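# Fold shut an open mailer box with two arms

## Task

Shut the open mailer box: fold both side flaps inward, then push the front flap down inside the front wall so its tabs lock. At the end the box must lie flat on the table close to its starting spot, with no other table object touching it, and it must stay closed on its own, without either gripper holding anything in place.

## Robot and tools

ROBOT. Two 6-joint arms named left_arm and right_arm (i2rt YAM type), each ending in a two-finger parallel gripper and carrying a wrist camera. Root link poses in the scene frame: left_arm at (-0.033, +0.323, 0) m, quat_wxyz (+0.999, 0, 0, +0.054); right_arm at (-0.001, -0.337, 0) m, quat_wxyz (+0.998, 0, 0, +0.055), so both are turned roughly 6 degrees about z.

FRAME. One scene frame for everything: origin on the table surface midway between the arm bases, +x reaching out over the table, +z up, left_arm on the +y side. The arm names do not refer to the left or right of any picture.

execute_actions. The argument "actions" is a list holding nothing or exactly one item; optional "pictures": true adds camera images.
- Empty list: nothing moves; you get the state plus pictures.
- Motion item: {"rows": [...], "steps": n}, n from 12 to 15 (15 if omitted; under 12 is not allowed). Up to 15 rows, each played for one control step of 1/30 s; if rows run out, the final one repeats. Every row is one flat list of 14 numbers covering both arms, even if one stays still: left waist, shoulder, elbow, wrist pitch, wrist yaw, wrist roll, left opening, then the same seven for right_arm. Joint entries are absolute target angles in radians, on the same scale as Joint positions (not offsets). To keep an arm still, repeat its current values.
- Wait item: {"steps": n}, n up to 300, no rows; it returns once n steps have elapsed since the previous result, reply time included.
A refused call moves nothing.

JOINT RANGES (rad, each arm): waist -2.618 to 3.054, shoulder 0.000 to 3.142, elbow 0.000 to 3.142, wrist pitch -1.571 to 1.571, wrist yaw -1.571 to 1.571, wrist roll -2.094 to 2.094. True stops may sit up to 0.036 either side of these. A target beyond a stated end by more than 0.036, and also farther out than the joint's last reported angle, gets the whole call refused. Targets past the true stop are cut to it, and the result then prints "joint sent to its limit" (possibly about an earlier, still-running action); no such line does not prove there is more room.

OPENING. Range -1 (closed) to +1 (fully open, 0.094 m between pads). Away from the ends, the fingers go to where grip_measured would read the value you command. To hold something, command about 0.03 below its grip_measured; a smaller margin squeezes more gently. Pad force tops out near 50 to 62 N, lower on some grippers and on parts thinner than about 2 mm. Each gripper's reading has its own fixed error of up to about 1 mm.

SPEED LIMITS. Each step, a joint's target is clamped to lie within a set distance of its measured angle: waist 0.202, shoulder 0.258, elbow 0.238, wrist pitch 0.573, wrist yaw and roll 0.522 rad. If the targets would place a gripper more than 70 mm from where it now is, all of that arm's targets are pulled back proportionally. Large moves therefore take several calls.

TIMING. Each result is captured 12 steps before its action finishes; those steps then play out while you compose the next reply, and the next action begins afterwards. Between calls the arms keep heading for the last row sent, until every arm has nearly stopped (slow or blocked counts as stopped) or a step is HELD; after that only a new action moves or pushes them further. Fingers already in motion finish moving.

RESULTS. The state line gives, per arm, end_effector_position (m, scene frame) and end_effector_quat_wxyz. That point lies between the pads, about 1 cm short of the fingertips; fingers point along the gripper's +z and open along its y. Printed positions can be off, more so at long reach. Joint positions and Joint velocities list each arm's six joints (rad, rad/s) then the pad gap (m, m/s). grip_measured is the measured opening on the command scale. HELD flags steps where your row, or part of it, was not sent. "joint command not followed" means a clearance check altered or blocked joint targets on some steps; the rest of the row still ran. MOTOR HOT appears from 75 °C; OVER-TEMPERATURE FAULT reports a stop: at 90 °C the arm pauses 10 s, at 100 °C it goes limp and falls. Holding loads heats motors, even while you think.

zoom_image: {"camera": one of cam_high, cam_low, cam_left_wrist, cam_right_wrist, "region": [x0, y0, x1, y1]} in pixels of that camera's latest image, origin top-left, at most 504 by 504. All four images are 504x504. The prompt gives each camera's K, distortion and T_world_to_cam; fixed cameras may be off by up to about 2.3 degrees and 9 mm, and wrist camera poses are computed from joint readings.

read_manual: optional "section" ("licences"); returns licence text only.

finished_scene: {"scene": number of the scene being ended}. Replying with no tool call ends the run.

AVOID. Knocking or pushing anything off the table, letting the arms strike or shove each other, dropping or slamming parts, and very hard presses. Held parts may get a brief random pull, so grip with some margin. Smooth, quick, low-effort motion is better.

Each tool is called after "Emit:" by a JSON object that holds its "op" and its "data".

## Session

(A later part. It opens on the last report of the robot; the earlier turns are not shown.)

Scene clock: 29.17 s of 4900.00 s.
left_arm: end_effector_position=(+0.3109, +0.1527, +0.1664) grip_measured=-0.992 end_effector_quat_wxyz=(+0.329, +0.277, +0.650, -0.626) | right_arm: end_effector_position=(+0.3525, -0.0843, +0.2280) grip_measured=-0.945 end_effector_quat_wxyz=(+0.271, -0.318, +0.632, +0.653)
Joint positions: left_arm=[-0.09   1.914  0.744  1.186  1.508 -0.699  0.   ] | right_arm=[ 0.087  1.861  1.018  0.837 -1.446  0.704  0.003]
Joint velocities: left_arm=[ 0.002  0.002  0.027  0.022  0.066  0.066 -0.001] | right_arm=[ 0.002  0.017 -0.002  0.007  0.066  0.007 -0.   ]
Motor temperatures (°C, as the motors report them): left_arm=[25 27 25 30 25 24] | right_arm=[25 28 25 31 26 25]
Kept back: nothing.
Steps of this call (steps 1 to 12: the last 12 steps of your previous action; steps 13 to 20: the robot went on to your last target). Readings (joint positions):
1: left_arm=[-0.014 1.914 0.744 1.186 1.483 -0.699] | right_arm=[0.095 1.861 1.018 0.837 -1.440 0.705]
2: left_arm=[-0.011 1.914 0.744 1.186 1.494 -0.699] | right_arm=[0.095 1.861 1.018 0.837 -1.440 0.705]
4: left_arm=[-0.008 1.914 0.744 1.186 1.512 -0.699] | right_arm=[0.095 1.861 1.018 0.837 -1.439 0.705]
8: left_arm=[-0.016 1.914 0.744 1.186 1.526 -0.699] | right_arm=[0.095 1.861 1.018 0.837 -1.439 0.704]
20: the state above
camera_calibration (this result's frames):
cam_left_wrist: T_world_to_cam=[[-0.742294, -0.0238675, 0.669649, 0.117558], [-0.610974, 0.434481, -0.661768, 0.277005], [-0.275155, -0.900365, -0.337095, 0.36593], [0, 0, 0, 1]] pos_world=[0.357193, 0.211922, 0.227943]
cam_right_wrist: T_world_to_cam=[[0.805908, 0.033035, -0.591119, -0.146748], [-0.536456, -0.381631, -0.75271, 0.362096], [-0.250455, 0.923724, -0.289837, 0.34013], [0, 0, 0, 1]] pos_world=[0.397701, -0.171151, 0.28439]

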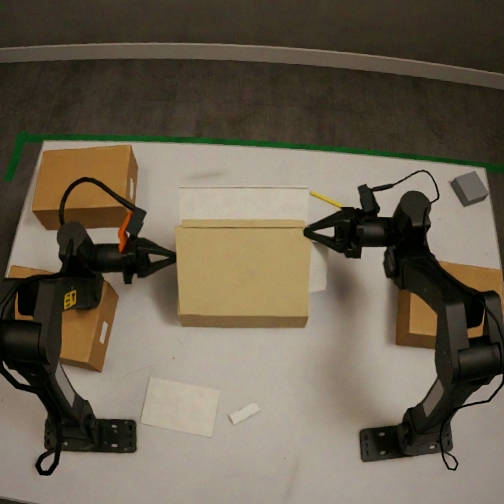

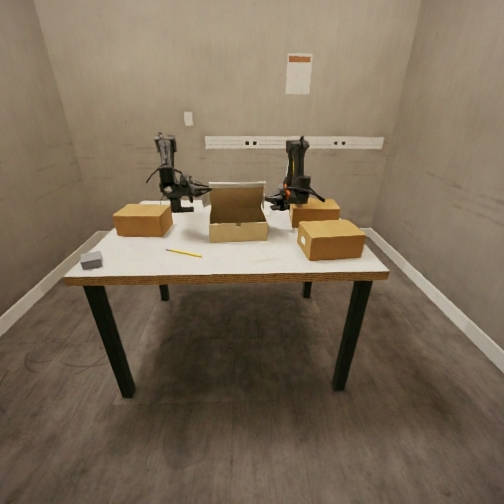

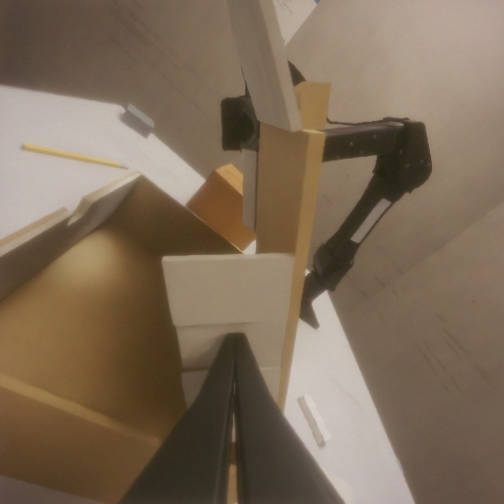

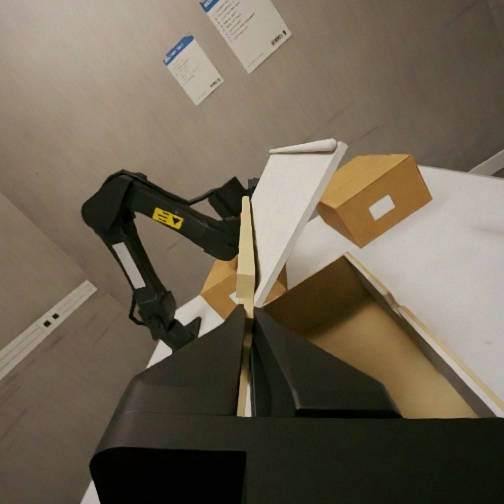

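At 90°. Push further in.

Emit:
{"op": "execute_actions", "data": {"actions": [{"rows":[[-0.12,1.885,0.735,1.19,1.48,-0.7,-1,0.105,1.84,1.04,0.84,-1.43,0.7,-0.98],[-0.13,1.885,0.735,1.19,1.47,-0.7,-1,0.105,1.84,1.04,0.84,-1.43,0.7,-0.98],[-0.14,1.885,0.735,1.19,1.46,-0.7,-1,0.105,1.84,1.04,0.84,-1.43,0.7,-0.98],[-0.15,1.885,0.735,1.19,1.45,-0.7,-1,0.105,1.84,1.04,0.84,-1.43,0.7,-0.98],[-0.16,1.885,0.735,1.19,1.44,-0.7,-1,0.105,1.84,1.04,0.84,-1.43,0.7,-0.98],[-0.17,1.885,0.735,1.19,1.43,-0.7,-1,0.105,1.84,1.04,0.84,-1.43,0.7,-0.98],[-0.18,1.885,0.735,1.19,1.42,-0.7,-1,0.105,1.84,1.04,0.84,-1.43,0.7,-0.98],[-0.19,1.885,0.735,1.19,1.41,-0.7,-1,0.105,1.84,1.04,0.84,-1.43,0.7,-0.98],[-0.2,1.885,0.735,1.19,1.40,-0.7,-1,0.105,1.84,1.04,0.84,-1.43,0.7,-0.98],[-0.21,1.885,0.735,1.19,1.39,-0.7,-1,0.105,1.84,1.04,0.84,-1.43,0.7,-0.98]],"steps":15}]}}

Emit:
{"op": "execute_actions", "data": {"actions": [{"steps":16}], "pictures": true}}

Scene clock: 30.23 s of 4900.00 s.
left_arm: end_effector_position=(+0.3128, +0.1526, +0.1664) grip_measured=-0.992 end_effector_quat_wxyz=(+0.333, +0.274, +0.651, -0.624) | right_arm: end_effector_position=(+0.3525, -0.0843, +0.2280) grip_measured=-0.945 end_effector_quat_wxyz=(+0.271, -0.318, +0.632, +0.653)
Joint positions: left_arm=[-0.091  1.914  0.744  1.186  1.497 -0.699  0.   ] | right_arm=[ 0.087  1.861  1.018  0.837 -1.446  0.704  0.003]
Joint velocities: left_arm=[-0.042  0.007  0.002 -0.037 -0.139 -0.051 -0.001] | right_arm=[-0.007 -0.007 -0.007  0.007 -0.022  0.007 -0.   ]
Motor temperatures (°C, as the motors report them): left_arm=[25 27 25 30 25 24] | right_arm=[25 28 25 31 26 25]
Steps of this call (steps 1 to 15: the robot went on to your last target; steps 16 to 29: nothing new was sent; steps 30 to 32: the first 3 steps of this action). Readings (joint positions):
30: left_arm=[-0.090 1.914 0.744 1.186 1.506 -0.699] | right_arm=[0.087 1.861 1.018 0.837 -1.446 0.704]
31: left_arm=[-0.090 1.914 0.744 1.186 1.502 -0.699] | right_arm=[0.087 1.861 1.018 0.837 -1.446 0.704]
32: the state above

Scene clock: 30.77 s of 4900.00 s.
left_arm: end_effector_position=(+0.3130, +0.1193, +0.1666) grip_measured=-0.992 end_effector_quat_wxyz=(+0.335, +0.271, +0.652, -0.624) | right_arm: end_effector_position=(+0.3477, -0.0828, +0.2280) grip_measured=-0.945 end_effector_quat_wxyz=(+0.263, -0.326, +0.628, +0.656)
Joint positions: left_arm=[-0.192  1.914  0.744  1.185  1.389 -0.699  0.   ] | right_arm=[ 0.092  1.861  1.018  0.837 -1.465  0.704  0.003]
Joint velocities: left_arm=[-0.042 -0.012  0.002  0.066 -0.066  0.037 -0.   ] | right_arm=[ 0.071  0.017  0.002 -0.022 -0.037 -0.037 -0.   ]
Motor temperatures (°C, as the motors report them): left_arm=[25 27 25 30 25 24] | right_arm=[25 28 25 31 26 25]
Kept back: nothing.
Steps of this call (steps 1 to 12: the last 12 steps of your previous action; steps 13 to 16: the robot went on to your last target). Readings (joint positions):
1: left_arm=[-0.093 1.914 0.744 1.186 1.491 -0.699] | right_arm=[0.086 1.861 1.018 0.837 -1.445 0.704]
2: left_arm=[-0.098 1.914 0.744 1.186 1.483 -0.699] | right_arm=[0.085 1.861 1.018 0.837 -1.445 0.704]
4: left_arm=[-0.112 1.914 0.744 1.186 1.466 -0.699] | right_arm=[0.081 1.861 1.018 0.837 -1.445 0.704]
8: left_arm=[-0.152 1.914 0.744 1.185 1.421 -0.699] | right_arm=[0.076 1.861 1.018 0.837 -1.451 0.704]
16: the state above
camera_calibration (this result's frames):
cam_left_wrist: T_world_to_cam=[[-0.741221, -0.0356417, 0.670314, 0.119109], [-0.619031, 0.422481, -0.66205, 0.296986], [-0.259598, -0.905671, -0.335215, 0.331956], [0, 0, 0, 1]] pos_world=[0.358305, 0.179417, 0.228056]
cam_right_wrist: T_world_to_cam=[[0.804827, 0.0530714, -0.591132, -0.140878], [-0.526848, -0.39473, -0.752741, 0.355717], [-0.273287, 0.917263, -0.289729, 0.344853], [0, 0, 0, 1]] pos_world=[0.395035, -0.168432, 0.284399]

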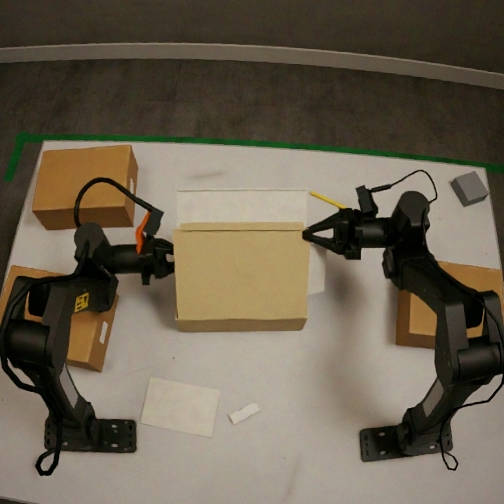

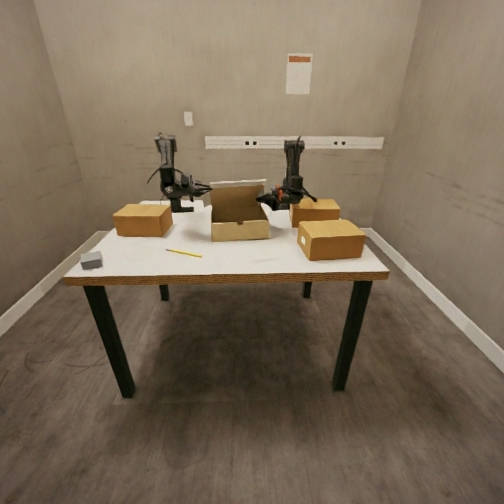

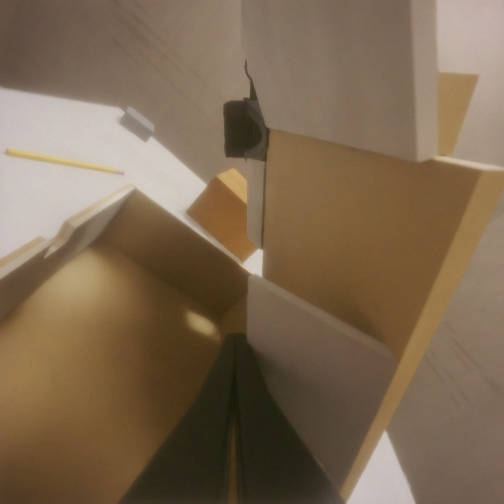

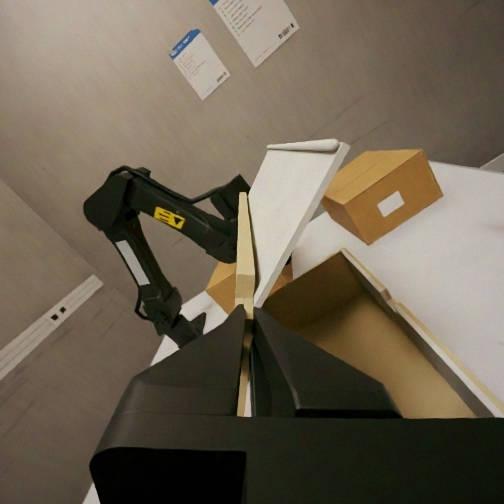

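Emit:
{"op": "execute_actions", "data": {"actions": [{"rows":[[-0.17,1.885,0.735,1.19,1.40,-0.7,-1,0.105,1.84,1.04,0.84,-1.43,0.7,-0.98],[-0.14,1.885,0.735,1.19,1.42,-0.7,-1,0.105,1.84,1.04,0.84,-1.43,0.7,-0.98],[-0.11,1.885,0.735,1.19,1.45,-0.7,-1,0.105,1.84,1.04,0.84,-1.43,0.7,-0.98],[-0.08,1.885,0.735,1.19,1.48,-0.7,-1,0.105,1.84,1.04,0.84,-1.43,0.7,-0.98],[-0.05,1.885,0.735,1.19,1.51,-0.7,-1,0.105,1.84,1.04,0.84,-1.43,0.7,-0.98],[-0.02,1.885,0.735,1.19,1.54,-0.7,-1,0.105,1.84,1.04,0.84,-1.43,0.7,-0.98],[-0.02,1.885,0.735,1.19,1.54,-0.7,-1,0.105,1.84,1.04,0.84,-1.43,0.7,-0.98],[-0.02,1.87,0.77,1.15,1.54,-0.7,-0.9,0.105,1.84,1.04,0.84,-1.43,0.7,-0.98],[-0.02,1.85,0.8,1.1,1.54,-0.7,-0.8,0.105,1.84,1.04,0.84,-1.43,0.7,-0.98],[-0.02,1.83,0.83,1.05,1.54,-0.7,-0.7,0.105,1.84,1.04,0.84,-1.43,0.7,-0.98],[-0.02,1.81,0.85,1.0,1.54,-0.7,-0.6,0.105,1.84,1.04,0.84,-1.43,0.7,-0.98],[-0.02,1.79,0.87,0.96,1.54,-0.7,-0.5,0.105,1.84,1.04,0.84,-1.43,0.7,-0.98],[-0.02,1.77,0.89,0.92,1.54,-0.7,-0.5,0.105,1.84,1.04,0.84,-1.43,0.7,-0.98],[-0.02,1.75,0.91,0.88,1.54,-0.7,-0.5,0.105,1.84,1.04,0.84,-1.43,0.7,-0.98],[-0.02,1.74,0.925,0.855,1.54,-0.7,-0.5,0.105,1.84,1.04,0.84,-1.43,0.7,-0.98]],"steps":15}]}}

Emit:
{"op": "execute_actions", "data": {"actions": [{"steps":24}], "pictures": true}}

Scene clock: 32.20 s of 4900.00 s.
left_arm: end_effector_position=(+0.3145, +0.1252, +0.1666) grip_measured=-0.992 end_effector_quat_wxyz=(+0.337, +0.269, +0.653, -0.623) | right_arm: end_effector_position=(+0.3474, -0.0816, +0.2280) grip_measured=-0.945 end_effector_quat_wxyz=(+0.263, -0.326, +0.628, +0.656)
Joint positions: left_arm=[-0.175  1.914  0.744  1.185  1.4   -0.699  0.   ] | right_arm=[ 0.096  1.861  1.018  0.837 -1.462  0.704  0.003]
Joint velocities: left_arm=[ 0.403  0.002 -0.007 -0.037  0.242  0.037 -0.001] | right_arm=[ 0.017  0.007 -0.012  0.081  0.066  0.007  0.001]
Motor temperatures (°C, as the motors report them): left_arm=[25 27 25 30 25 24] | right_arm=[25 28 25 31 26 25]
Steps of this call (steps 1 to 15: the robot went on to your last target; steps 16 to 40: nothing new was sent; steps 41 to 43: the first 3 steps of this action). Readings (joint positions):
41: left_arm=[-0.192 1.914 0.744 1.185 1.388 -0.699] | right_arm=[0.095 1.861 1.018 0.837 -1.464 0.704]
42: left_arm=[-0.187 1.914 0.744 1.185 1.391 -0.699] | right_arm=[0.095 1.861 1.018 0.837 -1.464 0.704]
43: the state above

Scene clock: 33.00 s of 4900.00 s.
left_arm: end_effector_position=(+0.3347, +0.1809, +0.2410) grip_measured=-0.502 end_effector_quat_wxyz=(+0.354, +0.269, +0.653, -0.613) | right_arm: end_effector_position=(+0.3504, -0.0809, +0.2280) grip_measured=-0.945 end_effector_quat_wxyz=(+0.269, -0.321, +0.630, +0.654)
Joint positions: left_arm=[-0.012  1.747  0.915  0.875  1.533 -0.7    0.023] | right_arm=[ 0.097  1.861  1.018  0.837 -1.444  0.704  0.003]
Joint velocities: left_arm=[-0.007 -0.012 -0.007 -0.066 -0.022 -0.095  0.001] | right_arm=[ 0.002 -0.002 -0.007  0.007 -0.007  0.022 -0.   ]
Motor temperatures (°C, as the motors report them): left_arm=[25 27 25 30 25 24] | right_arm=[25 28 25 31 26 25]
Kept back: nothing.
Steps of this call (steps 1 to 12: the last 12 steps of your previous action; steps 13 to 24: the robot went on to your last target). Readings (joint positions):
1: left_arm=[-0.155 1.914 0.744 1.185 1.414 -0.699] | right_arm=[0.096 1.861 1.018 0.837 -1.461 0.704]
2: left_arm=[-0.128 1.914 0.744 1.185 1.431 -0.699] | right_arm=[0.097 1.861 1.018 0.837 -1.458 0.704]
4: left_arm=[-0.065 1.914 0.744 1.185 1.466 -0.699] | right_arm=[0.097 1.861 1.018 0.837 -1.451 0.704]
8: left_arm=[-0.011 1.887 0.779 1.111 1.506 -0.700] | right_arm=[0.097 1.861 1.018 0.837 -1.447 0.704]
24: the state above
camera_calibration (this result's frames):
cam_left_wrist: T_world_to_cam=[[-0.757498, -0.065122, 0.649581, 0.103289], [-0.615372, 0.403453, -0.677158, 0.339491], [-0.217978, -0.91268, -0.345689, 0.408162], [0, 0, 0, 1]] pos_world=[0.376125, 0.242279, 0.303891]
cam_right_wrist: T_world_to_cam=[[0.805618, 0.0394849, -0.591118, -0.144505], [-0.53338, -0.385923, -0.752708, 0.360805], [-0.257846, 0.921686, -0.289846, 0.338895], [0, 0, 0, 1]] pos_world=[0.396245, -0.167406, 0.284389]

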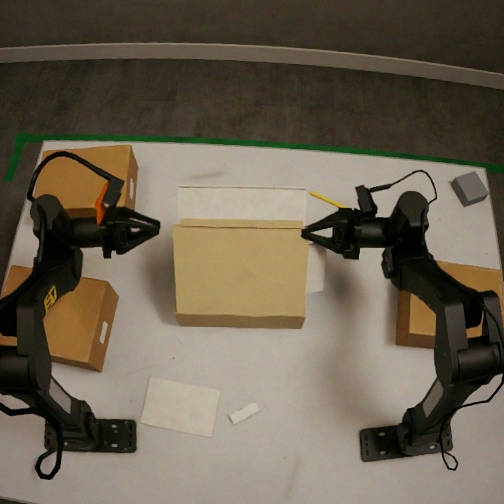

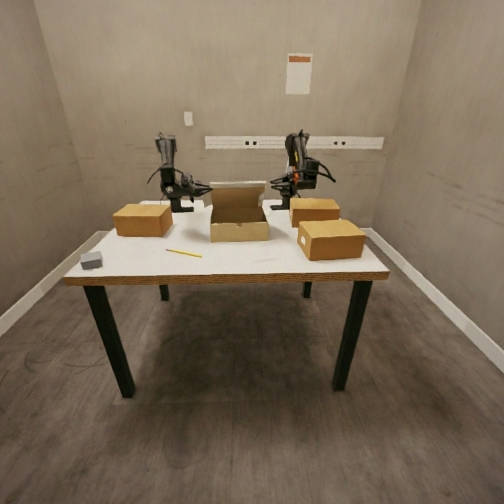

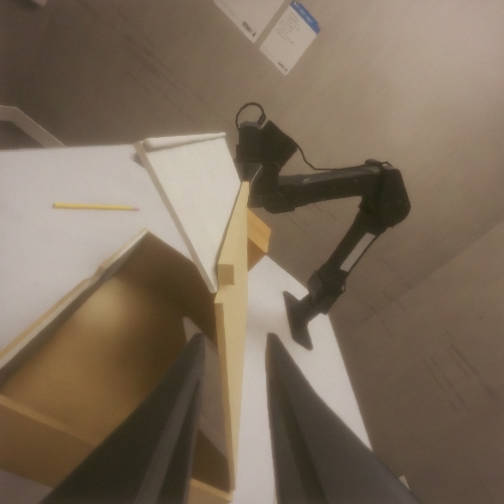

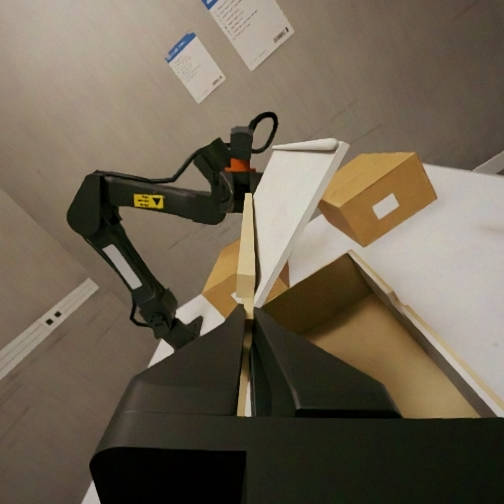

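Emit:
{"op": "execute_actions", "data": {"actions": [{"rows":[[-0.03,1.76,0.9,0.855,1.52,-0.73,-0.5,0.105,1.84,1.04,0.84,-1.43,0.7,-0.98],[-0.05,1.765,0.9,0.855,1.5,-0.73,-0.5,0.105,1.84,1.04,0.84,-1.43,0.7,-0.98],[-0.07,1.765,0.9,0.855,1.48,-0.73,-0.5,0.105,1.84,1.04,0.84,-1.43,0.7,-0.98],[-0.09,1.765,0.9,0.855,1.46,-0.73,-0.5,0.105,1.84,1.04,0.84,-1.43,0.7,-0.98],[-0.11,1.765,0.9,0.855,1.44,-0.73,-0.5,0.105,1.84,1.04,0.84,-1.43,0.7,-0.98],[-0.13,1.765,0.9,0.855,1.42,-0.73,-0.5,0.105,1.84,1.04,0.84,-1.43,0.7,-0.98]],"steps":14}]}}

Emit:
{"op": "execute_actions", "data": {"actions": [{"steps":14}], "pictures": true}}

Scene clock: 34.00 s of 4900.00 s.
left_arm: end_effector_position=(+0.3347, +0.1797, +0.2393) grip_measured=-0.502 end_effector_quat_wxyz=(+0.347, +0.261, +0.657, -0.616) | right_arm: end_effector_position=(+0.3504, -0.0809, +0.2280) grip_measured=-0.945 end_effector_quat_wxyz=(+0.269, -0.321, +0.630, +0.654)
Joint positions: left_arm=[-0.016  1.747  0.912  0.864  1.528 -0.709  0.023] | right_arm=[ 0.097  1.861  1.018  0.837 -1.444  0.704  0.003]
Joint velocities: left_arm=[-0.095 -0.002 -0.061 -0.022 -0.183 -0.139  0.   ] | right_arm=[-0.012 -0.007 -0.007 -0.007  0.007  0.007  0.001]
Motor temperatures (°C, as the motors report them): left_arm=[25 27 25 30 25 24] | right_arm=[25 28 25 31 26 25]
Steps of this call (steps 1 to 28: the robot went on to your last target; steps 29 to 30: the first 2 steps of this action). Readings (joint positions):
29: left_arm=[-0.013 1.747 0.914 0.864 1.532 -0.704] | right_arm=[0.097 1.861 1.018 0.837 -1.444 0.704]
30: the state above

Scene clock: 34.47 s of 4900.00 s.
left_arm: end_effector_position=(+0.3330, +0.1388, +0.2328) grip_measured=-0.502 end_effector_quat_wxyz=(+0.328, +0.254, +0.660, -0.627) | right_arm: end_effector_position=(+0.3505, -0.0809, +0.2280) grip_measured=-0.945 end_effector_quat_wxyz=(+0.269, -0.321, +0.631, +0.654)
Joint positions: left_arm=[-0.133  1.761  0.905  0.861  1.433 -0.727  0.023] | right_arm=[ 0.097  1.861  1.018  0.837 -1.443  0.704  0.003]
Joint velocities: left_arm=[-0.002 -0.002 -0.002  0.037 -0.125 -0.037 -0.001] | right_arm=[ 0.012 -0.012 -0.017  0.022 -0.037 -0.081  0.   ]
Motor temperatures (°C, as the motors report them): left_arm=[25 27 25 30 25 24] | right_arm=[25 28 25 31 26 25]
Kept back: nothing.
Steps of this call (steps 1 to 12: the last 12 steps of your previous action; steps 13 to 14: the robot went on to your last target). Readings (joint positions):
1: left_arm=[-0.023 1.749 0.910 0.864 1.521 -0.713] | right_arm=[0.097 1.861 1.018 0.837 -1.444 0.704]
2: left_arm=[-0.035 1.751 0.909 0.864 1.510 -0.716] | right_arm=[0.097 1.861 1.018 0.837 -1.444 0.704]
4: left_arm=[-0.074 1.757 0.907 0.864 1.484 -0.721] | right_arm=[0.097 1.861 1.018 0.837 -1.444 0.704]
8: left_arm=[-0.132 1.761 0.905 0.861 1.451 -0.725] | right_arm=[0.097 1.861 1.018 0.837 -1.444 0.704]
14: the state above
camera_calibration (this result's frames):
cam_left_wrist: T_world_to_cam=[[-0.714887, -0.0456177, 0.69775, 0.076514], [-0.649974, 0.411278, -0.639049, 0.3514], [-0.257818, -0.910368, -0.323668, 0.374346], [0, 0, 0, 1]] pos_world=[0.379613, 0.19976, 0.292338]
cam_right_wrist: T_world_to_cam=[[0.805649, 0.0388677, -0.591117, -0.144675], [-0.533674, -0.385519, -0.752707, 0.361017], [-0.257143, 0.921881, -0.28985, 0.338689], [0, 0, 0, 1]] pos_world=[0.396314, -0.167429, 0.284389]

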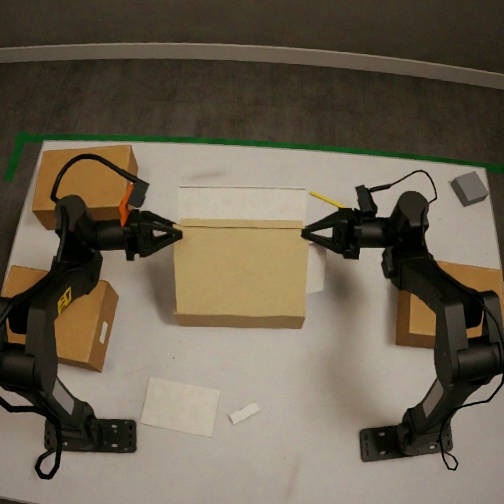

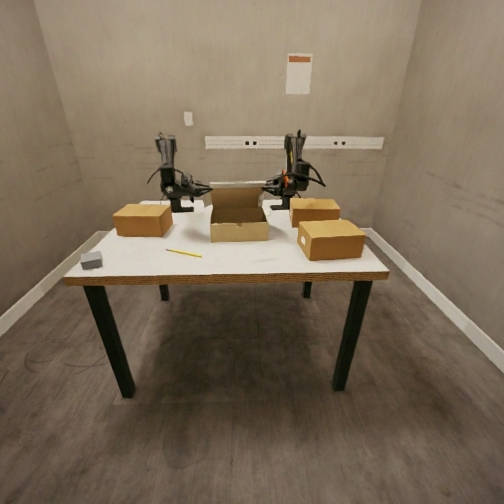

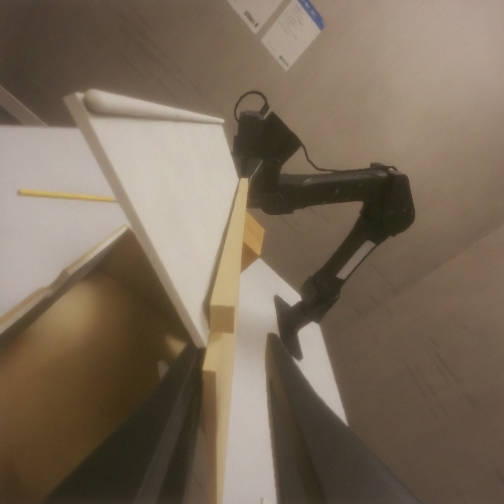

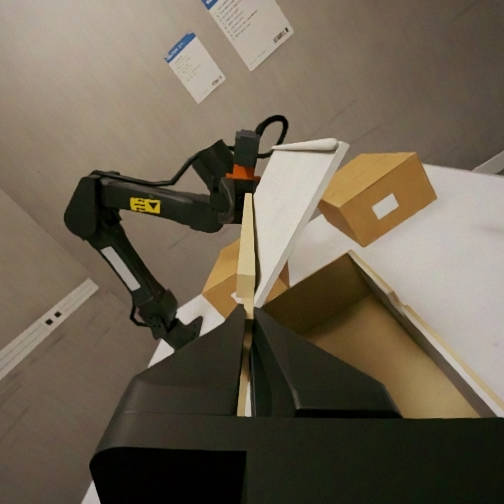

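Emit:
{"op": "execute_actions", "data": {"actions": [{"rows":[[-0.13,1.78,0.89,0.88,1.42,-0.73,-0.5,0.105,1.84,1.04,0.84,-1.43,0.7,-0.98],[-0.13,1.80,0.89,0.91,1.42,-0.73,-0.5,0.105,1.84,1.04,0.84,-1.43,0.7,-0.98],[-0.13,1.80,0.89,0.91,1.42,-0.73,-0.6,0.105,1.84,1.04,0.84,-1.43,0.7,-0.98],[-0.13,1.80,0.89,0.91,1.42,-0.73,-0.7,0.105,1.84,1.04,0.84,-1.43,0.7,-0.9],[-0.13,1.80,0.89,0.91,1.42,-0.73,-0.78,0.105,1.84,1.04,0.84,-1.43,0.7,-0.8],[-0.13,1.80,0.89,0.91,1.42,-0.73,-0.85,0.105,1.84,1.04,0.84,-1.43,0.7,-0.7],[-0.13,1.80,0.89,0.91,1.42,-0.73,-0.9,0.08,1.84,1.04,0.84,-1.46,0.7,-0.7],[-0.13,1.80,0.89,0.91,1.42,-0.73,-0.94,0.05,1.84,1.04,0.84,-1.49,0.7,-0.7],[-0.13,1.80,0.89,0.91,1.42,-0.73,-0.98,0.02,1.84,1.04,0.84,-1.52,0.7,-0.7],[-0.13,1.80,0.89,0.91,1.42,-0.73,-0.98,-0.01,1.84,1.04,0.84,-1.54,0.7,-0.7],[-0.13,1.80,0.89,0.91,1.42,-0.73,-0.98,-0.04,1.84,1.04,0.84,-1.54,0.7,-0.8],[-0.13,1.80,0.89,0.91,1.42,-0.73,-0.98,-0.06,1.84,1.04,0.84,-1.54,0.7,-1]],"steps":15}]}}

Emit:
{"op": "execute_actions", "data": {"actions": [{"rows":[[-0.13,1.80,0.89,0.91,1.42,-0.73,-0.98,-0.06,1.87,0.99,0.88,-1.54,0.7,-1],[-0.13,1.80,0.89,0.91,1.42,-0.73,-0.98,-0.06,1.88,0.96,0.92,-1.54,0.7,-1],[-0.13,1.80,0.89,0.91,1.42,-0.73,-0.98,-0.06,1.89,0.93,0.96,-1.54,0.7,-1],[-0.13,1.80,0.89,0.91,1.42,-0.73,-0.98,-0.06,1.90,0.9,1.0,-1.54,0.7,-1],[-0.13,1.80,0.89,0.91,1.42,-0.73,-0.98,-0.06,1.91,0.87,1.04,-1.54,0.7,-1],[-0.13,1.80,0.89,0.91,1.42,-0.73,-0.98,-0.06,1.92,0.85,1.08,-1.54,0.7,-1],[-0.13,1.80,0.89,0.91,1.42,-0.73,-0.98,-0.06,1.92,0.83,1.1,-1.54,0.7,-1]],"steps":15}]}}

Emit:
{"op": "execute_actions", "data": {"actions": [{"steps":16}], "pictures": true}}

Scene clock: 36.00 s of 4900.00 s.
left_arm: end_effector_position=(+0.3350, +0.1389, +0.2292) grip_measured=-0.561 end_effector_quat_wxyz=(+0.329, +0.252, +0.660, -0.626) | right_arm: end_effector_position=(+0.3505, -0.0809, +0.2280) grip_measured=-0.945 end_effector_quat_wxyz=(+0.269, -0.321, +0.631, +0.654)
Joint positions: left_arm=[-0.133  1.773  0.902  0.877  1.426 -0.729  0.021] | right_arm=[ 0.097  1.861  1.018  0.837 -1.443  0.704  0.003]
Joint velocities: left_arm=[-0.007  0.222 -0.027  0.183  0.066  0.037 -0.076] | right_arm=[-0.002 -0.022  0.012  0.007 -0.022 -0.051  0.   ]
Motor temperatures (°C, as the motors report them): left_arm=[25 27 25 30 25 24] | right_arm=[25 28 25 31 26 25]
Steps of this call (steps 1 to 30: the robot went on to your last target; steps 31 to 43: nothing new was sent; steps 44 to 46: the first 3 steps of this action). Readings (joint positions):
44: left_arm=[-0.133 1.762 0.904 0.863 1.426 -0.729] | right_arm=[0.097 1.861 1.018 0.837 -1.443 0.704]
45: left_arm=[-0.133 1.766 0.903 0.870 1.426 -0.729] | right_arm=[0.097 1.861 1.018 0.837 -1.443 0.704]
46: the state above

Scene clock: 36.50 s of 4900.00 s.
left_arm: end_effector_position=(+0.3349, +0.1387, +0.2201) grip_measured=-0.942 end_effector_quat_wxyz=(+0.321, +0.249, +0.662, -0.630) | right_arm: end_effector_position=(+0.3727, -0.1439, +0.2221) grip_measured=-0.991 end_effector_quat_wxyz=(+0.304, -0.290, +0.645, +0.638)
Joint positions: left_arm=[-0.133  1.797  0.895  0.895  1.435 -0.733  0.003] | right_arm=[-0.074  1.864  0.99   0.874 -1.512  0.704  0.   ]
Joint velocities: left_arm=[-0.007  0.002  0.012  0.051  0.007  0.037 -0.001] | right_arm=[ 0.09   0.032 -0.589  0.652 -0.095 -0.007 -0.001]
Motor temperatures (°C, as the motors report them): left_arm=[25 27 25 30 25 24] | right_arm=[25 28 25 31 26 25]
Steps of this call (steps 1 to 12: the last 12 steps of your previous action; steps 13 to 15: the first 3 steps of this action). Readings (joint positions):
13: left_arm=[-0.133 1.797 0.895 0.895 1.435 -0.733] | right_arm=[-0.071 1.862 1.016 0.840 -1.509 0.704]
14: left_arm=[-0.133 1.797 0.895 0.895 1.435 -0.733] | right_arm=[-0.075 1.862 1.007 0.854 -1.510 0.704]
15: the state above

Scene clock: 37.03 s of 4900.00 s.
left_arm: end_effector_position=(+0.3349, +0.1387, +0.2201) grip_measured=-0.942 end_effector_quat_wxyz=(+0.321, +0.249, +0.662, -0.630) | right_arm: end_effector_position=(+0.3460, -0.1431, +0.1681) grip_measured=-0.991 end_effector_quat_wxyz=(+0.283, -0.283, +0.649, +0.647)
Joint positions: left_arm=[-0.133  1.797  0.895  0.895  1.435 -0.733  0.003] | right_arm=[-0.07   1.938  0.824  1.07  -1.529  0.704  0.   ]
Joint velocities: left_arm=[ 0.007  0.002 -0.007 -0.007  0.022  0.037 -0.001] | right_arm=[ 0.007  0.032 -0.012  0.051 -0.095  0.007 -0.001]
Motor temperatures (°C, as the motors report them): left_arm=[25 27 25 30 25 24] | right_arm=[25 28 25 31 26 25]
Kept back: nothing.
Steps of this call (steps 1 to 12: the last 12 steps of your previous action; steps 13 to 16: the robot went on to your last target). Readings (joint positions):
1: left_arm=[-0.133 1.797 0.895 0.895 1.435 -0.733] | right_arm=[-0.072 1.867 0.967 0.899 -1.515 0.704]
2: left_arm=[-0.133 1.797 0.895 0.895 1.435 -0.733] | right_arm=[-0.071 1.874 0.938 0.927 -1.517 0.704]
4: left_arm=[-0.133 1.797 0.895 0.895 1.435 -0.733] | right_arm=[-0.070 1.898 0.881 0.979 -1.522 0.704]
8: left_arm=[-0.133 1.797 0.895 0.895 1.435 -0.733] | right_arm=[-0.070 1.937 0.825 1.021 -1.529 0.704]
16: the state above
camera_calibration (this result's frames):
cam_left_wrist: T_world_to_cam=[[-0.70158, -0.0437726, 0.711245, 0.0790574], [-0.661078, 0.412576, -0.626703, 0.345441], [-0.266011, -0.909871, -0.318392, 0.372171], [0, 0, 0, 1]] pos_world=[0.38283, 0.199567, 0.278756]
cam_right_wrist: T_world_to_cam=[[0.783029, -0.0266931, -0.621413, -0.170485], [-0.591245, -0.342148, -0.730318, 0.311928], [-0.19312, 0.939267, -0.283694, 0.356744], [0, 0, 0, 1]] pos_world=[0.386816, -0.232903, 0.223071]

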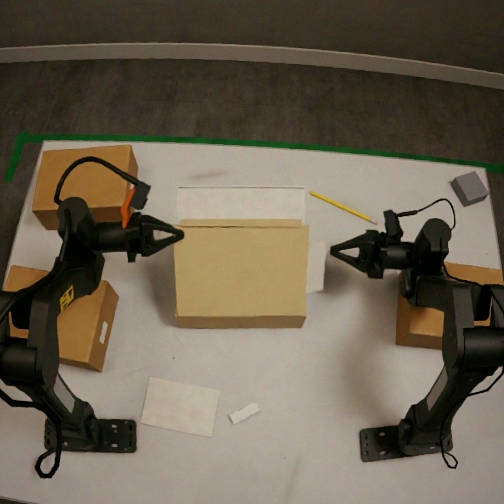

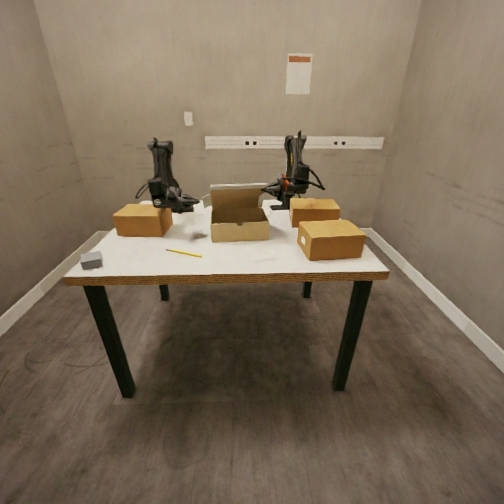

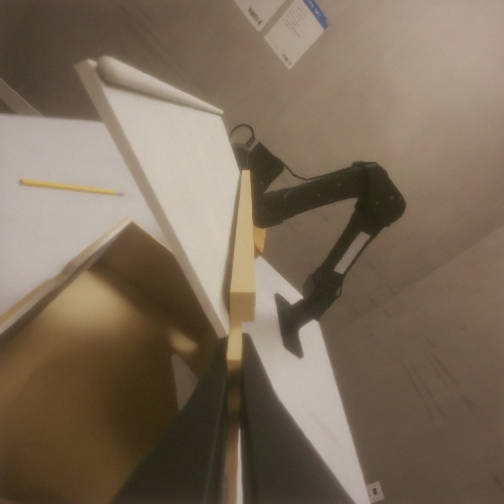

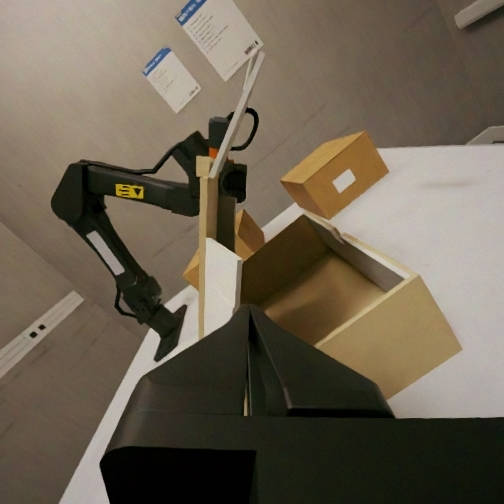

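Emit:
{"op": "execute_actions", "data": {"actions": [{"rows":[[-0.13,1.80,0.89,0.91,1.42,-0.73,-0.98,-0.06,1.90,0.83,1.1,-1.54,0.7,-1],[-0.13,1.80,0.89,0.91,1.42,-0.73,-0.98,-0.06,1.88,0.83,1.1,-1.54,0.7,-1],[-0.13,1.80,0.89,0.91,1.42,-0.73,-0.98,-0.06,1.88,0.83,1.1,-1.54,0.7,-1],[-0.13,1.80,0.89,0.91,1.42,-0.73,-0.98,-0.05,1.88,0.83,1.1,-1.54,0.7,-1],[-0.13,1.80,0.89,0.91,1.42,-0.73,-0.98,-0.04,1.88,0.83,1.1,-1.54,0.7,-1],[-0.13,1.80,0.89,0.91,1.42,-0.73,-0.98,-0.03,1.88,0.83,1.1,-1.54,0.7,-1],[-0.13,1.80,0.89,0.91,1.42,-0.73,-0.98,-0.02,1.88,0.83,1.1,-1.54,0.7,-1],[-0.13,1.80,0.89,0.91,1.42,-0.73,-0.98,-0.01,1.88,0.83,1.1,-1.54,0.7,-1]],"steps":14}]}}

Emit:
{"op": "execute_actions", "data": {"actions": [{"steps":15}], "pictures": true}}

Scene clock: 38.10 s of 4900.00 s.
left_arm: end_effector_position=(+0.3349, +0.1387, +0.2201) grip_measured=-0.942 end_effector_quat_wxyz=(+0.321, +0.249, +0.662, -0.630) | right_arm: end_effector_position=(+0.3457, -0.1431, +0.1704) grip_measured=-0.991 end_effector_quat_wxyz=(+0.287, -0.288, +0.646, +0.646)
Joint positions: left_arm=[-0.133  1.797  0.895  0.895  1.435 -0.733  0.003] | right_arm=[-0.07   1.934  0.824  1.08  -1.53   0.704  0.   ]
Joint velocities: left_arm=[-0.002  0.002 -0.002 -0.022 -0.037 -0.037 -0.   ] | right_arm=[ 0.002 -0.134  0.002 -0.051 -0.11  -0.11  -0.002]
Motor temperatures (°C, as the motors report them): left_arm=[25 27 25 30 25 24] | right_arm=[25 28 25 31 26 25]
Steps of this call (steps 1 to 30: the robot went on to your last target; steps 31 to 32: the first 2 steps of this action). Readings (joint positions):
31: left_arm=[-0.133 1.797 0.895 0.895 1.435 -0.733] | right_arm=[-0.070 1.937 0.824 1.080 -1.530 0.704]
32: the state above

Scene clock: 38.60 s of 4900.00 s.
left_arm: end_effector_position=(+0.3349, +0.1387, +0.2201) grip_measured=-0.942 end_effector_quat_wxyz=(+0.321, +0.249, +0.662, -0.630) | right_arm: end_effector_position=(+0.3322, -0.1242, +0.1816) grip_measured=-0.991 end_effector_quat_wxyz=(+0.281, -0.318, +0.631, +0.649)
Joint positions: left_arm=[-0.133  1.797  0.895  0.895  1.435 -0.733  0.003] | right_arm=[-0.014  1.901  0.824  1.085 -1.532  0.704  0.   ]
Joint velocities: left_arm=[-0.012  0.002  0.012 -0.022 -0.081  0.037  0.   ] | right_arm=[-0.002 -0.012 -0.017  0.022  0.037 -0.051 -0.001]
Motor temperatures (°C, as the motors report them): left_arm=[25 27 25 30 25 24] | right_arm=[25 28 25 31 26 25]
Kept back: nothing.
Steps of this call (steps 1 to 12: the last 12 steps of your previous action; steps 13 to 15: the robot went on to your last target). Readings (joint positions):
1: left_arm=[-0.133 1.797 0.895 0.895 1.435 -0.733] | right_arm=[-0.070 1.928 0.824 1.080 -1.530 0.704]
2: left_arm=[-0.133 1.797 0.895 0.895 1.435 -0.733] | right_arm=[-0.069 1.920 0.824 1.080 -1.530 0.704]
4: left_arm=[-0.133 1.797 0.895 0.895 1.435 -0.733] | right_arm=[-0.061 1.907 0.824 1.083 -1.530 0.704]
8: left_arm=[-0.133 1.797 0.895 0.895 1.435 -0.733] | right_arm=[-0.024 1.901 0.824 1.085 -1.530 0.704]
15: the state above
camera_calibration (this result's frames):
cam_left_wrist: T_world_to_cam=[[-0.70158, -0.0437726, 0.711245, 0.0790574], [-0.661078, 0.412576, -0.626703, 0.345441], [-0.266011, -0.909871, -0.318392, 0.372171], [0, 0, 0, 1]] pos_world=[0.38283, 0.199567, 0.278756]
cam_right_wrist: T_world_to_cam=[[0.814493, 0.0221358, -0.579751, -0.162696], [-0.531495, -0.372197, -0.760909, 0.302073], [-0.232625, 0.92789, -0.291387, 0.353251], [0, 0, 0, 1]] pos_world=[0.37524, -0.211746, 0.238459]

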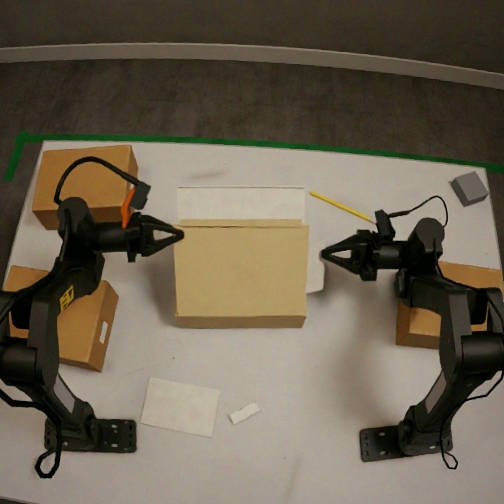

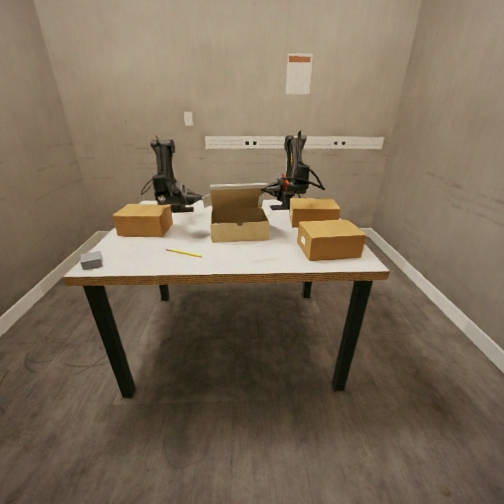

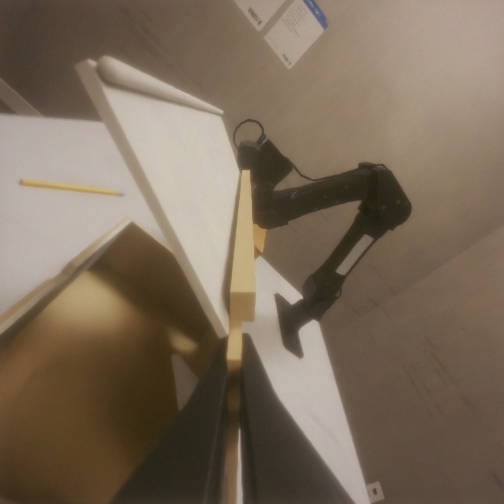

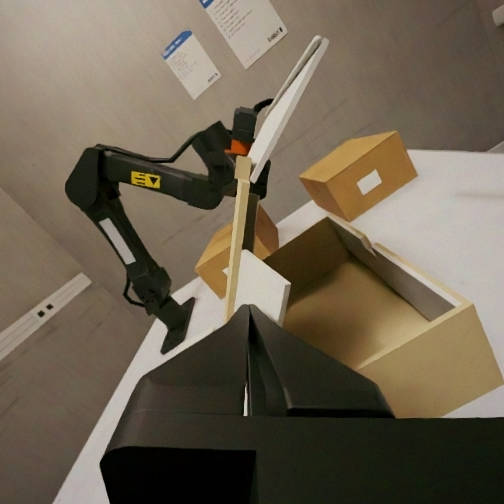

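Emit:
{"op": "execute_actions", "data": {"actions": [{"rows":[[-0.13,1.80,0.89,0.91,1.42,-0.73,-0.98,0.0,1.905,0.83,1.1,-1.51,0.72,-1],[-0.13,1.80,0.89,0.91,1.42,-0.73,-0.98,0.005,1.91,0.83,1.11,-1.5,0.72,-1],[-0.13,1.80,0.89,0.91,1.42,-0.73,-0.98,0.01,1.915,0.83,1.11,-1.49,0.72,-1],[-0.13,1.80,0.89,0.91,1.42,-0.73,-0.98,0.015,1.92,0.83,1.12,-1.48,0.72,-1],[-0.13,1.80,0.89,0.91,1.42,-0.73,-0.98,0.02,1.925,0.83,1.12,-1.475,0.72,-1],[-0.13,1.80,0.89,0.91,1.42,-0.73,-0.98,0.025,1.93,0.83,1.13,-1.47,0.72,-1],[-0.13,1.80,0.89,0.91,1.42,-0.73,-0.98,0.03,1.935,0.83,1.13,-1.465,0.72,-1],[-0.13,1.80,0.89,0.91,1.42,-0.73,-0.98,0.035,1.94,0.83,1.14,-1.46,0.72,-1],[-0.13,1.80,0.89,0.91,1.42,-0.73,-0.98,0.04,1.945,0.83,1.14,-1.455,0.72,-1],[-0.13,1.80,0.89,0.91,1.42,-0.73,-0.98,0.05,1.95,0.83,1.14,-1.45,0.72,-1],[-0.13,1.80,0.89,0.91,1.42,-0.73,-0.98,0.06,1.95,0.83,1.14,-1.44,0.72,-1]],"steps":15}]}}

Emit:
{"op": "execute_actions", "data": {"actions": [{"steps":16}], "pictures": true}}

Scene clock: 39.83 s of 4900.00 s.
left_arm: end_effector_position=(+0.3349, +0.1387, +0.2201) grip_measured=-0.942 end_effector_quat_wxyz=(+0.321, +0.249, +0.662, -0.630) | right_arm: end_effector_position=(+0.3334, -0.1232, +0.1815) grip_measured=-0.991 end_effector_quat_wxyz=(+0.282, -0.314, +0.633, +0.649)
Joint positions: left_arm=[-0.133  1.797  0.895  0.895  1.435 -0.733  0.003] | right_arm=[-0.011  1.903  0.824  1.088 -1.522  0.71   0.   ]
Joint velocities: left_arm=[ 0.007 -0.012 -0.007 -0.051  0.007  0.022  0.   ] | right_arm=[ 0.071  0.037 -0.002  0.081  0.139  0.081  0.001]
Motor temperatures (°C, as the motors report them): left_arm=[25 27 25 30 25 24] | right_arm=[25 28 25 31 26 25]
Steps of this call (steps 1 to 15: the robot went on to your last target; steps 16 to 34: nothing new was sent; steps 35 to 37: the first 3 steps of this action). Readings (joint positions):
35: left_arm=[-0.133 1.797 0.895 0.895 1.435 -0.733] | right_arm=[-0.014 1.901 0.824 1.085 -1.530 0.706]
36: left_arm=[-0.133 1.797 0.895 0.895 1.435 -0.733] | right_arm=[-0.013 1.901 0.824 1.086 -1.527 0.708]
37: the state above

Scene clock: 40.37 s of 4900.00 s.
left_arm: end_effector_position=(+0.3384, +0.1403, +0.2198) grip_measured=-0.942 end_effector_quat_wxyz=(+0.320, +0.235, +0.667, -0.630) | right_arm: end_effector_position=(+0.3305, -0.1046, +0.1738) grip_measured=-0.992 end_effector_quat_wxyz=(+0.279, -0.320, +0.630, +0.651)
Joint positions: left_arm=[-0.129  1.797  0.895  0.892  1.418 -0.751  0.003] | right_arm=[ 0.043  1.937  0.824  1.135 -1.482  0.718  0.   ]
Joint velocities: left_arm=[-0.007 -0.012 -0.012  0.007 -0.037 -0.066 -0.001] | right_arm=[ 0.002  0.007 -0.007 -0.022 -0.051 -0.022 -0.001]
Motor temperatures (°C, as the motors report them): left_arm=[25 27 25 30 25 24] | right_arm=[25 28 25 31 26 25]
Kept back: nothing.
Steps of this call (steps 1 to 12: the last 12 steps of your previous action; steps 13 to 16: the robot went on to your last target). Readings (joint positions):
1: left_arm=[-0.133 1.797 0.895 0.895 1.435 -0.733] | right_arm=[-0.007 1.905 0.824 1.091 -1.516 0.712]
2: left_arm=[-0.133 1.797 0.895 0.895 1.434 -0.734] | right_arm=[-0.003 1.909 0.824 1.094 -1.511 0.713]
4: left_arm=[-0.133 1.797 0.895 0.895 1.431 -0.738] | right_arm=[0.007 1.919 0.824 1.103 -1.503 0.715]
8: left_arm=[-0.133 1.797 0.895 0.893 1.423 -0.748] | right_arm=[0.025 1.933 0.824 1.124 -1.493 0.717]
16: the state above
camera_calibration (this result's frames):
cam_left_wrist: T_world_to_cam=[[-0.686162, -0.0561345, 0.725279, 0.0752112], [-0.681586, 0.398019, -0.61402, 0.353147], [-0.254207, -0.915658, -0.311366, 0.369782], [0, 0, 0, 1]] pos_world=[0.386309, 0.202257, 0.277428]
cam_right_wrist: T_world_to_cam=[[0.814222, 0.0283982, -0.579859, -0.165619], [-0.529207, -0.374382, -0.761432, 0.301607], [-0.238712, 0.92684, -0.289801, 0.334057], [0, 0, 0, 1]] pos_world=[0.374206, -0.191997, 0.230428]

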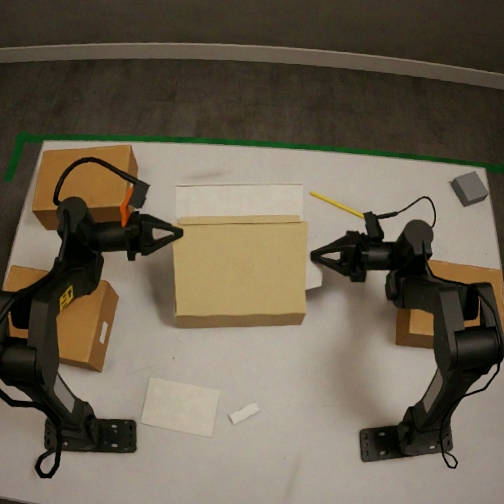

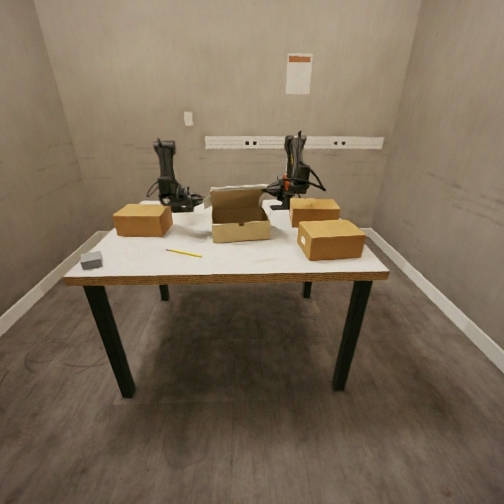

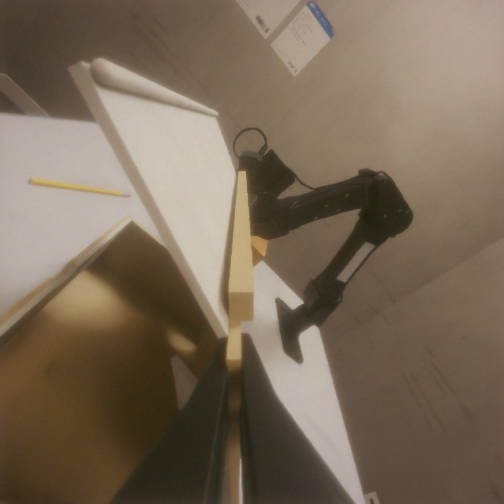

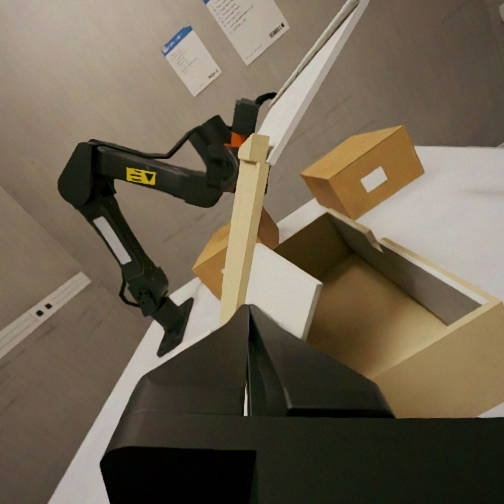

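Emit:
{"op": "execute_actions", "data": {"actions": [{"rows":[[-0.13,1.80,0.89,0.91,1.42,-0.73,-0.98,0.03,1.935,0.83,1.14,-1.5,0.72,-1],[-0.13,1.80,0.89,0.91,1.42,-0.73,-0.98,0.01,1.935,0.83,1.14,-1.52,0.72,-1],[-0.13,1.80,0.89,0.91,1.42,-0.73,-0.98,-0.01,1.935,0.83,1.14,-1.54,0.72,-1],[-0.13,1.80,0.89,0.91,1.42,-0.73,-0.98,-0.03,1.935,0.83,1.14,-1.54,0.72,-1],[-0.13,1.80,0.89,0.91,1.42,-0.73,-0.98,-0.04,1.935,0.83,1.14,-1.54,0.72,-1],[-0.13,1.80,0.89,0.91,1.42,-0.73,-0.98,-0.04,1.935,0.83,1.14,-1.54,0.72,-1],[-0.13,1.80,0.89,0.91,1.42,-0.73,-0.98,-0.04,1.935,0.83,1.14,-1.5,0.72,-1],[-0.13,1.80,0.89,0.91,1.42,-0.73,-0.98,-0.04,1.935,0.83,1.14,-1.47,0.72,-1]],"steps":15}]}}

Emit:
{"op": "execute_actions", "data": {"actions": [{"steps":16}], "pictures": true}}

Scene clock: 41.27 s of 4900.00 s.
left_arm: end_effector_position=(+0.3385, +0.1403, +0.2198) grip_measured=-0.942 end_effector_quat_wxyz=(+0.321, +0.235, +0.667, -0.630) | right_arm: end_effector_position=(+0.3299, -0.1081, +0.1736) grip_measured=-0.992 end_effector_quat_wxyz=(+0.277, -0.322, +0.629, +0.651)
Joint positions: left_arm=[-0.129  1.797  0.895  0.892  1.418 -0.751  0.003] | right_arm=[ 0.033  1.938  0.824  1.136 -1.498  0.719  0.   ]
Joint velocities: left_arm=[-0.007  0.002  0.007 -0.037 -0.007  0.095  0.001] | right_arm=[-0.188  0.007  0.007 -0.022 -0.183 -0.007 -0.001]
Motor temperatures (°C, as the motors report them): left_arm=[25 27 25 30 25 24] | right_arm=[25 28 25 31 26 25]
Steps of this call (steps 1 to 15: the robot went on to your last target; steps 16 to 24: nothing new was sent; steps 25 to 27: the first 3 steps of this action). Readings (joint positions):
25: left_arm=[-0.129 1.797 0.895 0.892 1.418 -0.752] | right_arm=[0.042 1.938 0.824 1.136 -1.484 0.719]
26: left_arm=[-0.129 1.797 0.895 0.892 1.418 -0.752] | right_arm=[0.039 1.938 0.824 1.136 -1.490 0.719]
27: the state above

Scene clock: 41.80 s of 4900.00 s.
left_arm: end_effector_position=(+0.3384, +0.1403, +0.2198) grip_measured=-0.942 end_effector_quat_wxyz=(+0.321, +0.236, +0.667, -0.630) | right_arm: end_effector_position=(+0.3487, -0.1331, +0.1737) grip_measured=-0.992 end_effector_quat_wxyz=(+0.306, -0.293, +0.643, +0.638)
Joint positions: left_arm=[-0.129  1.797  0.895  0.892  1.419 -0.749  0.003] | right_arm=[-0.041  1.938  0.824  1.136 -1.482  0.719  0.   ]
Joint velocities: left_arm=[ 0.007  0.002 -0.002 -0.051  0.022 -0.051  0.001] | right_arm=[-0.002 -0.012 -0.017 -0.037  0.022 -0.022  0.   ]
Motor temperatures (°C, as the motors report them): left_arm=[25 27 25 30 25 24] | right_arm=[25 28 25 31 26 25]
Kept back: nothing.
Steps of this call (steps 1 to 12: the last 12 steps of your previous action; steps 13 to 16: the robot went on to your last target). Readings (joint positions):
1: left_arm=[-0.129 1.797 0.895 0.892 1.418 -0.750] | right_arm=[0.022 1.938 0.824 1.136 -1.506 0.719]
2: left_arm=[-0.129 1.797 0.895 0.892 1.418 -0.750] | right_arm=[0.007 1.938 0.824 1.136 -1.512 0.719]
4: left_arm=[-0.129 1.797 0.895 0.892 1.419 -0.749] | right_arm=[-0.024 1.938 0.824 1.136 -1.515 0.719]
8: left_arm=[-0.129 1.797 0.895 0.892 1.419 -0.749] | right_arm=[-0.041 1.938 0.824 1.136 -1.493 0.719]
16: the state above
camera_calibration (this result's frames):
cam_left_wrist: T_world_to_cam=[[-0.687554, -0.0560485, 0.723967, 0.0759114], [-0.680271, 0.398432, -0.61521, 0.352863], [-0.25397, -0.915484, -0.312072, 0.369808], [0, 0, 0, 1]] pos_world=[0.386156, 0.202216, 0.277534]
cam_right_wrist: T_world_to_cam=[[0.813767, -0.0393188, -0.57986, -0.188482], [-0.558476, -0.32911, -0.76144, 0.316741], [-0.160899, 0.943473, -0.289777, 0.339822], [0, 0, 0, 1]] pos_world=[0.384949, -0.223781, 0.230359]

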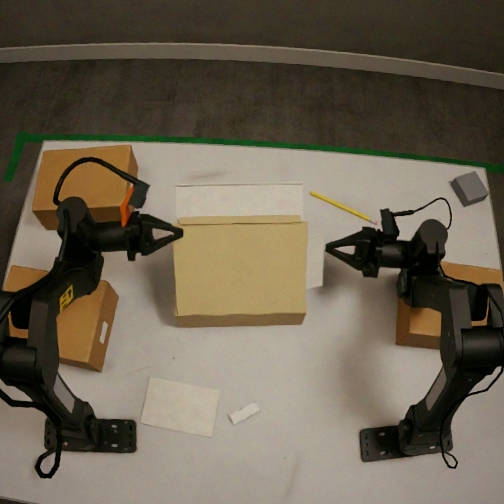

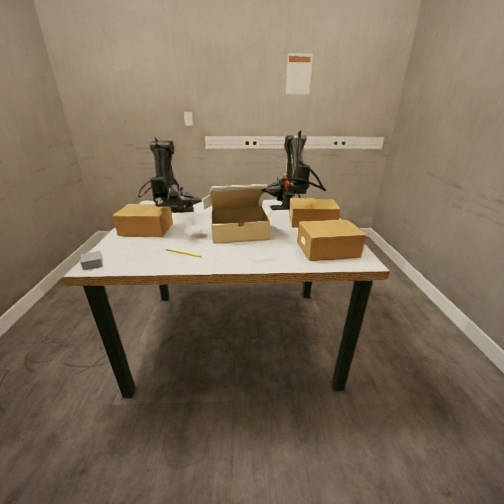

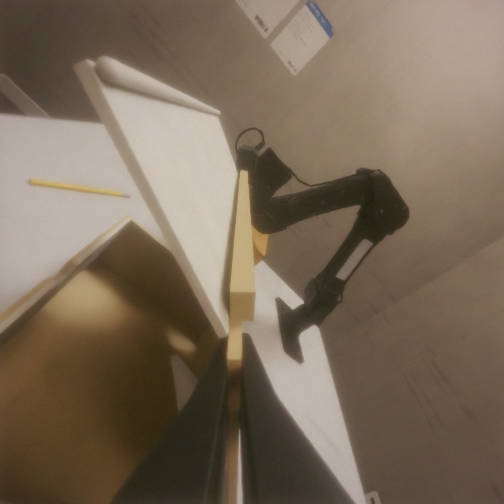

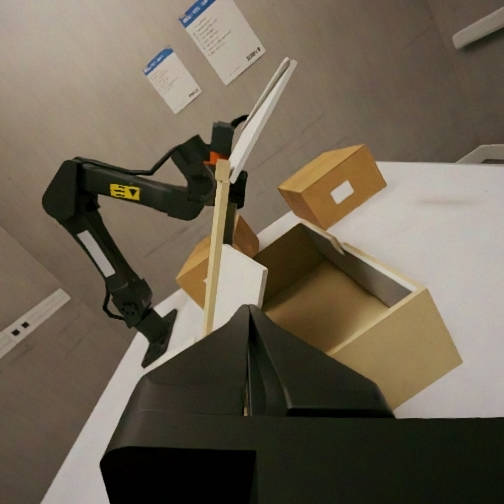

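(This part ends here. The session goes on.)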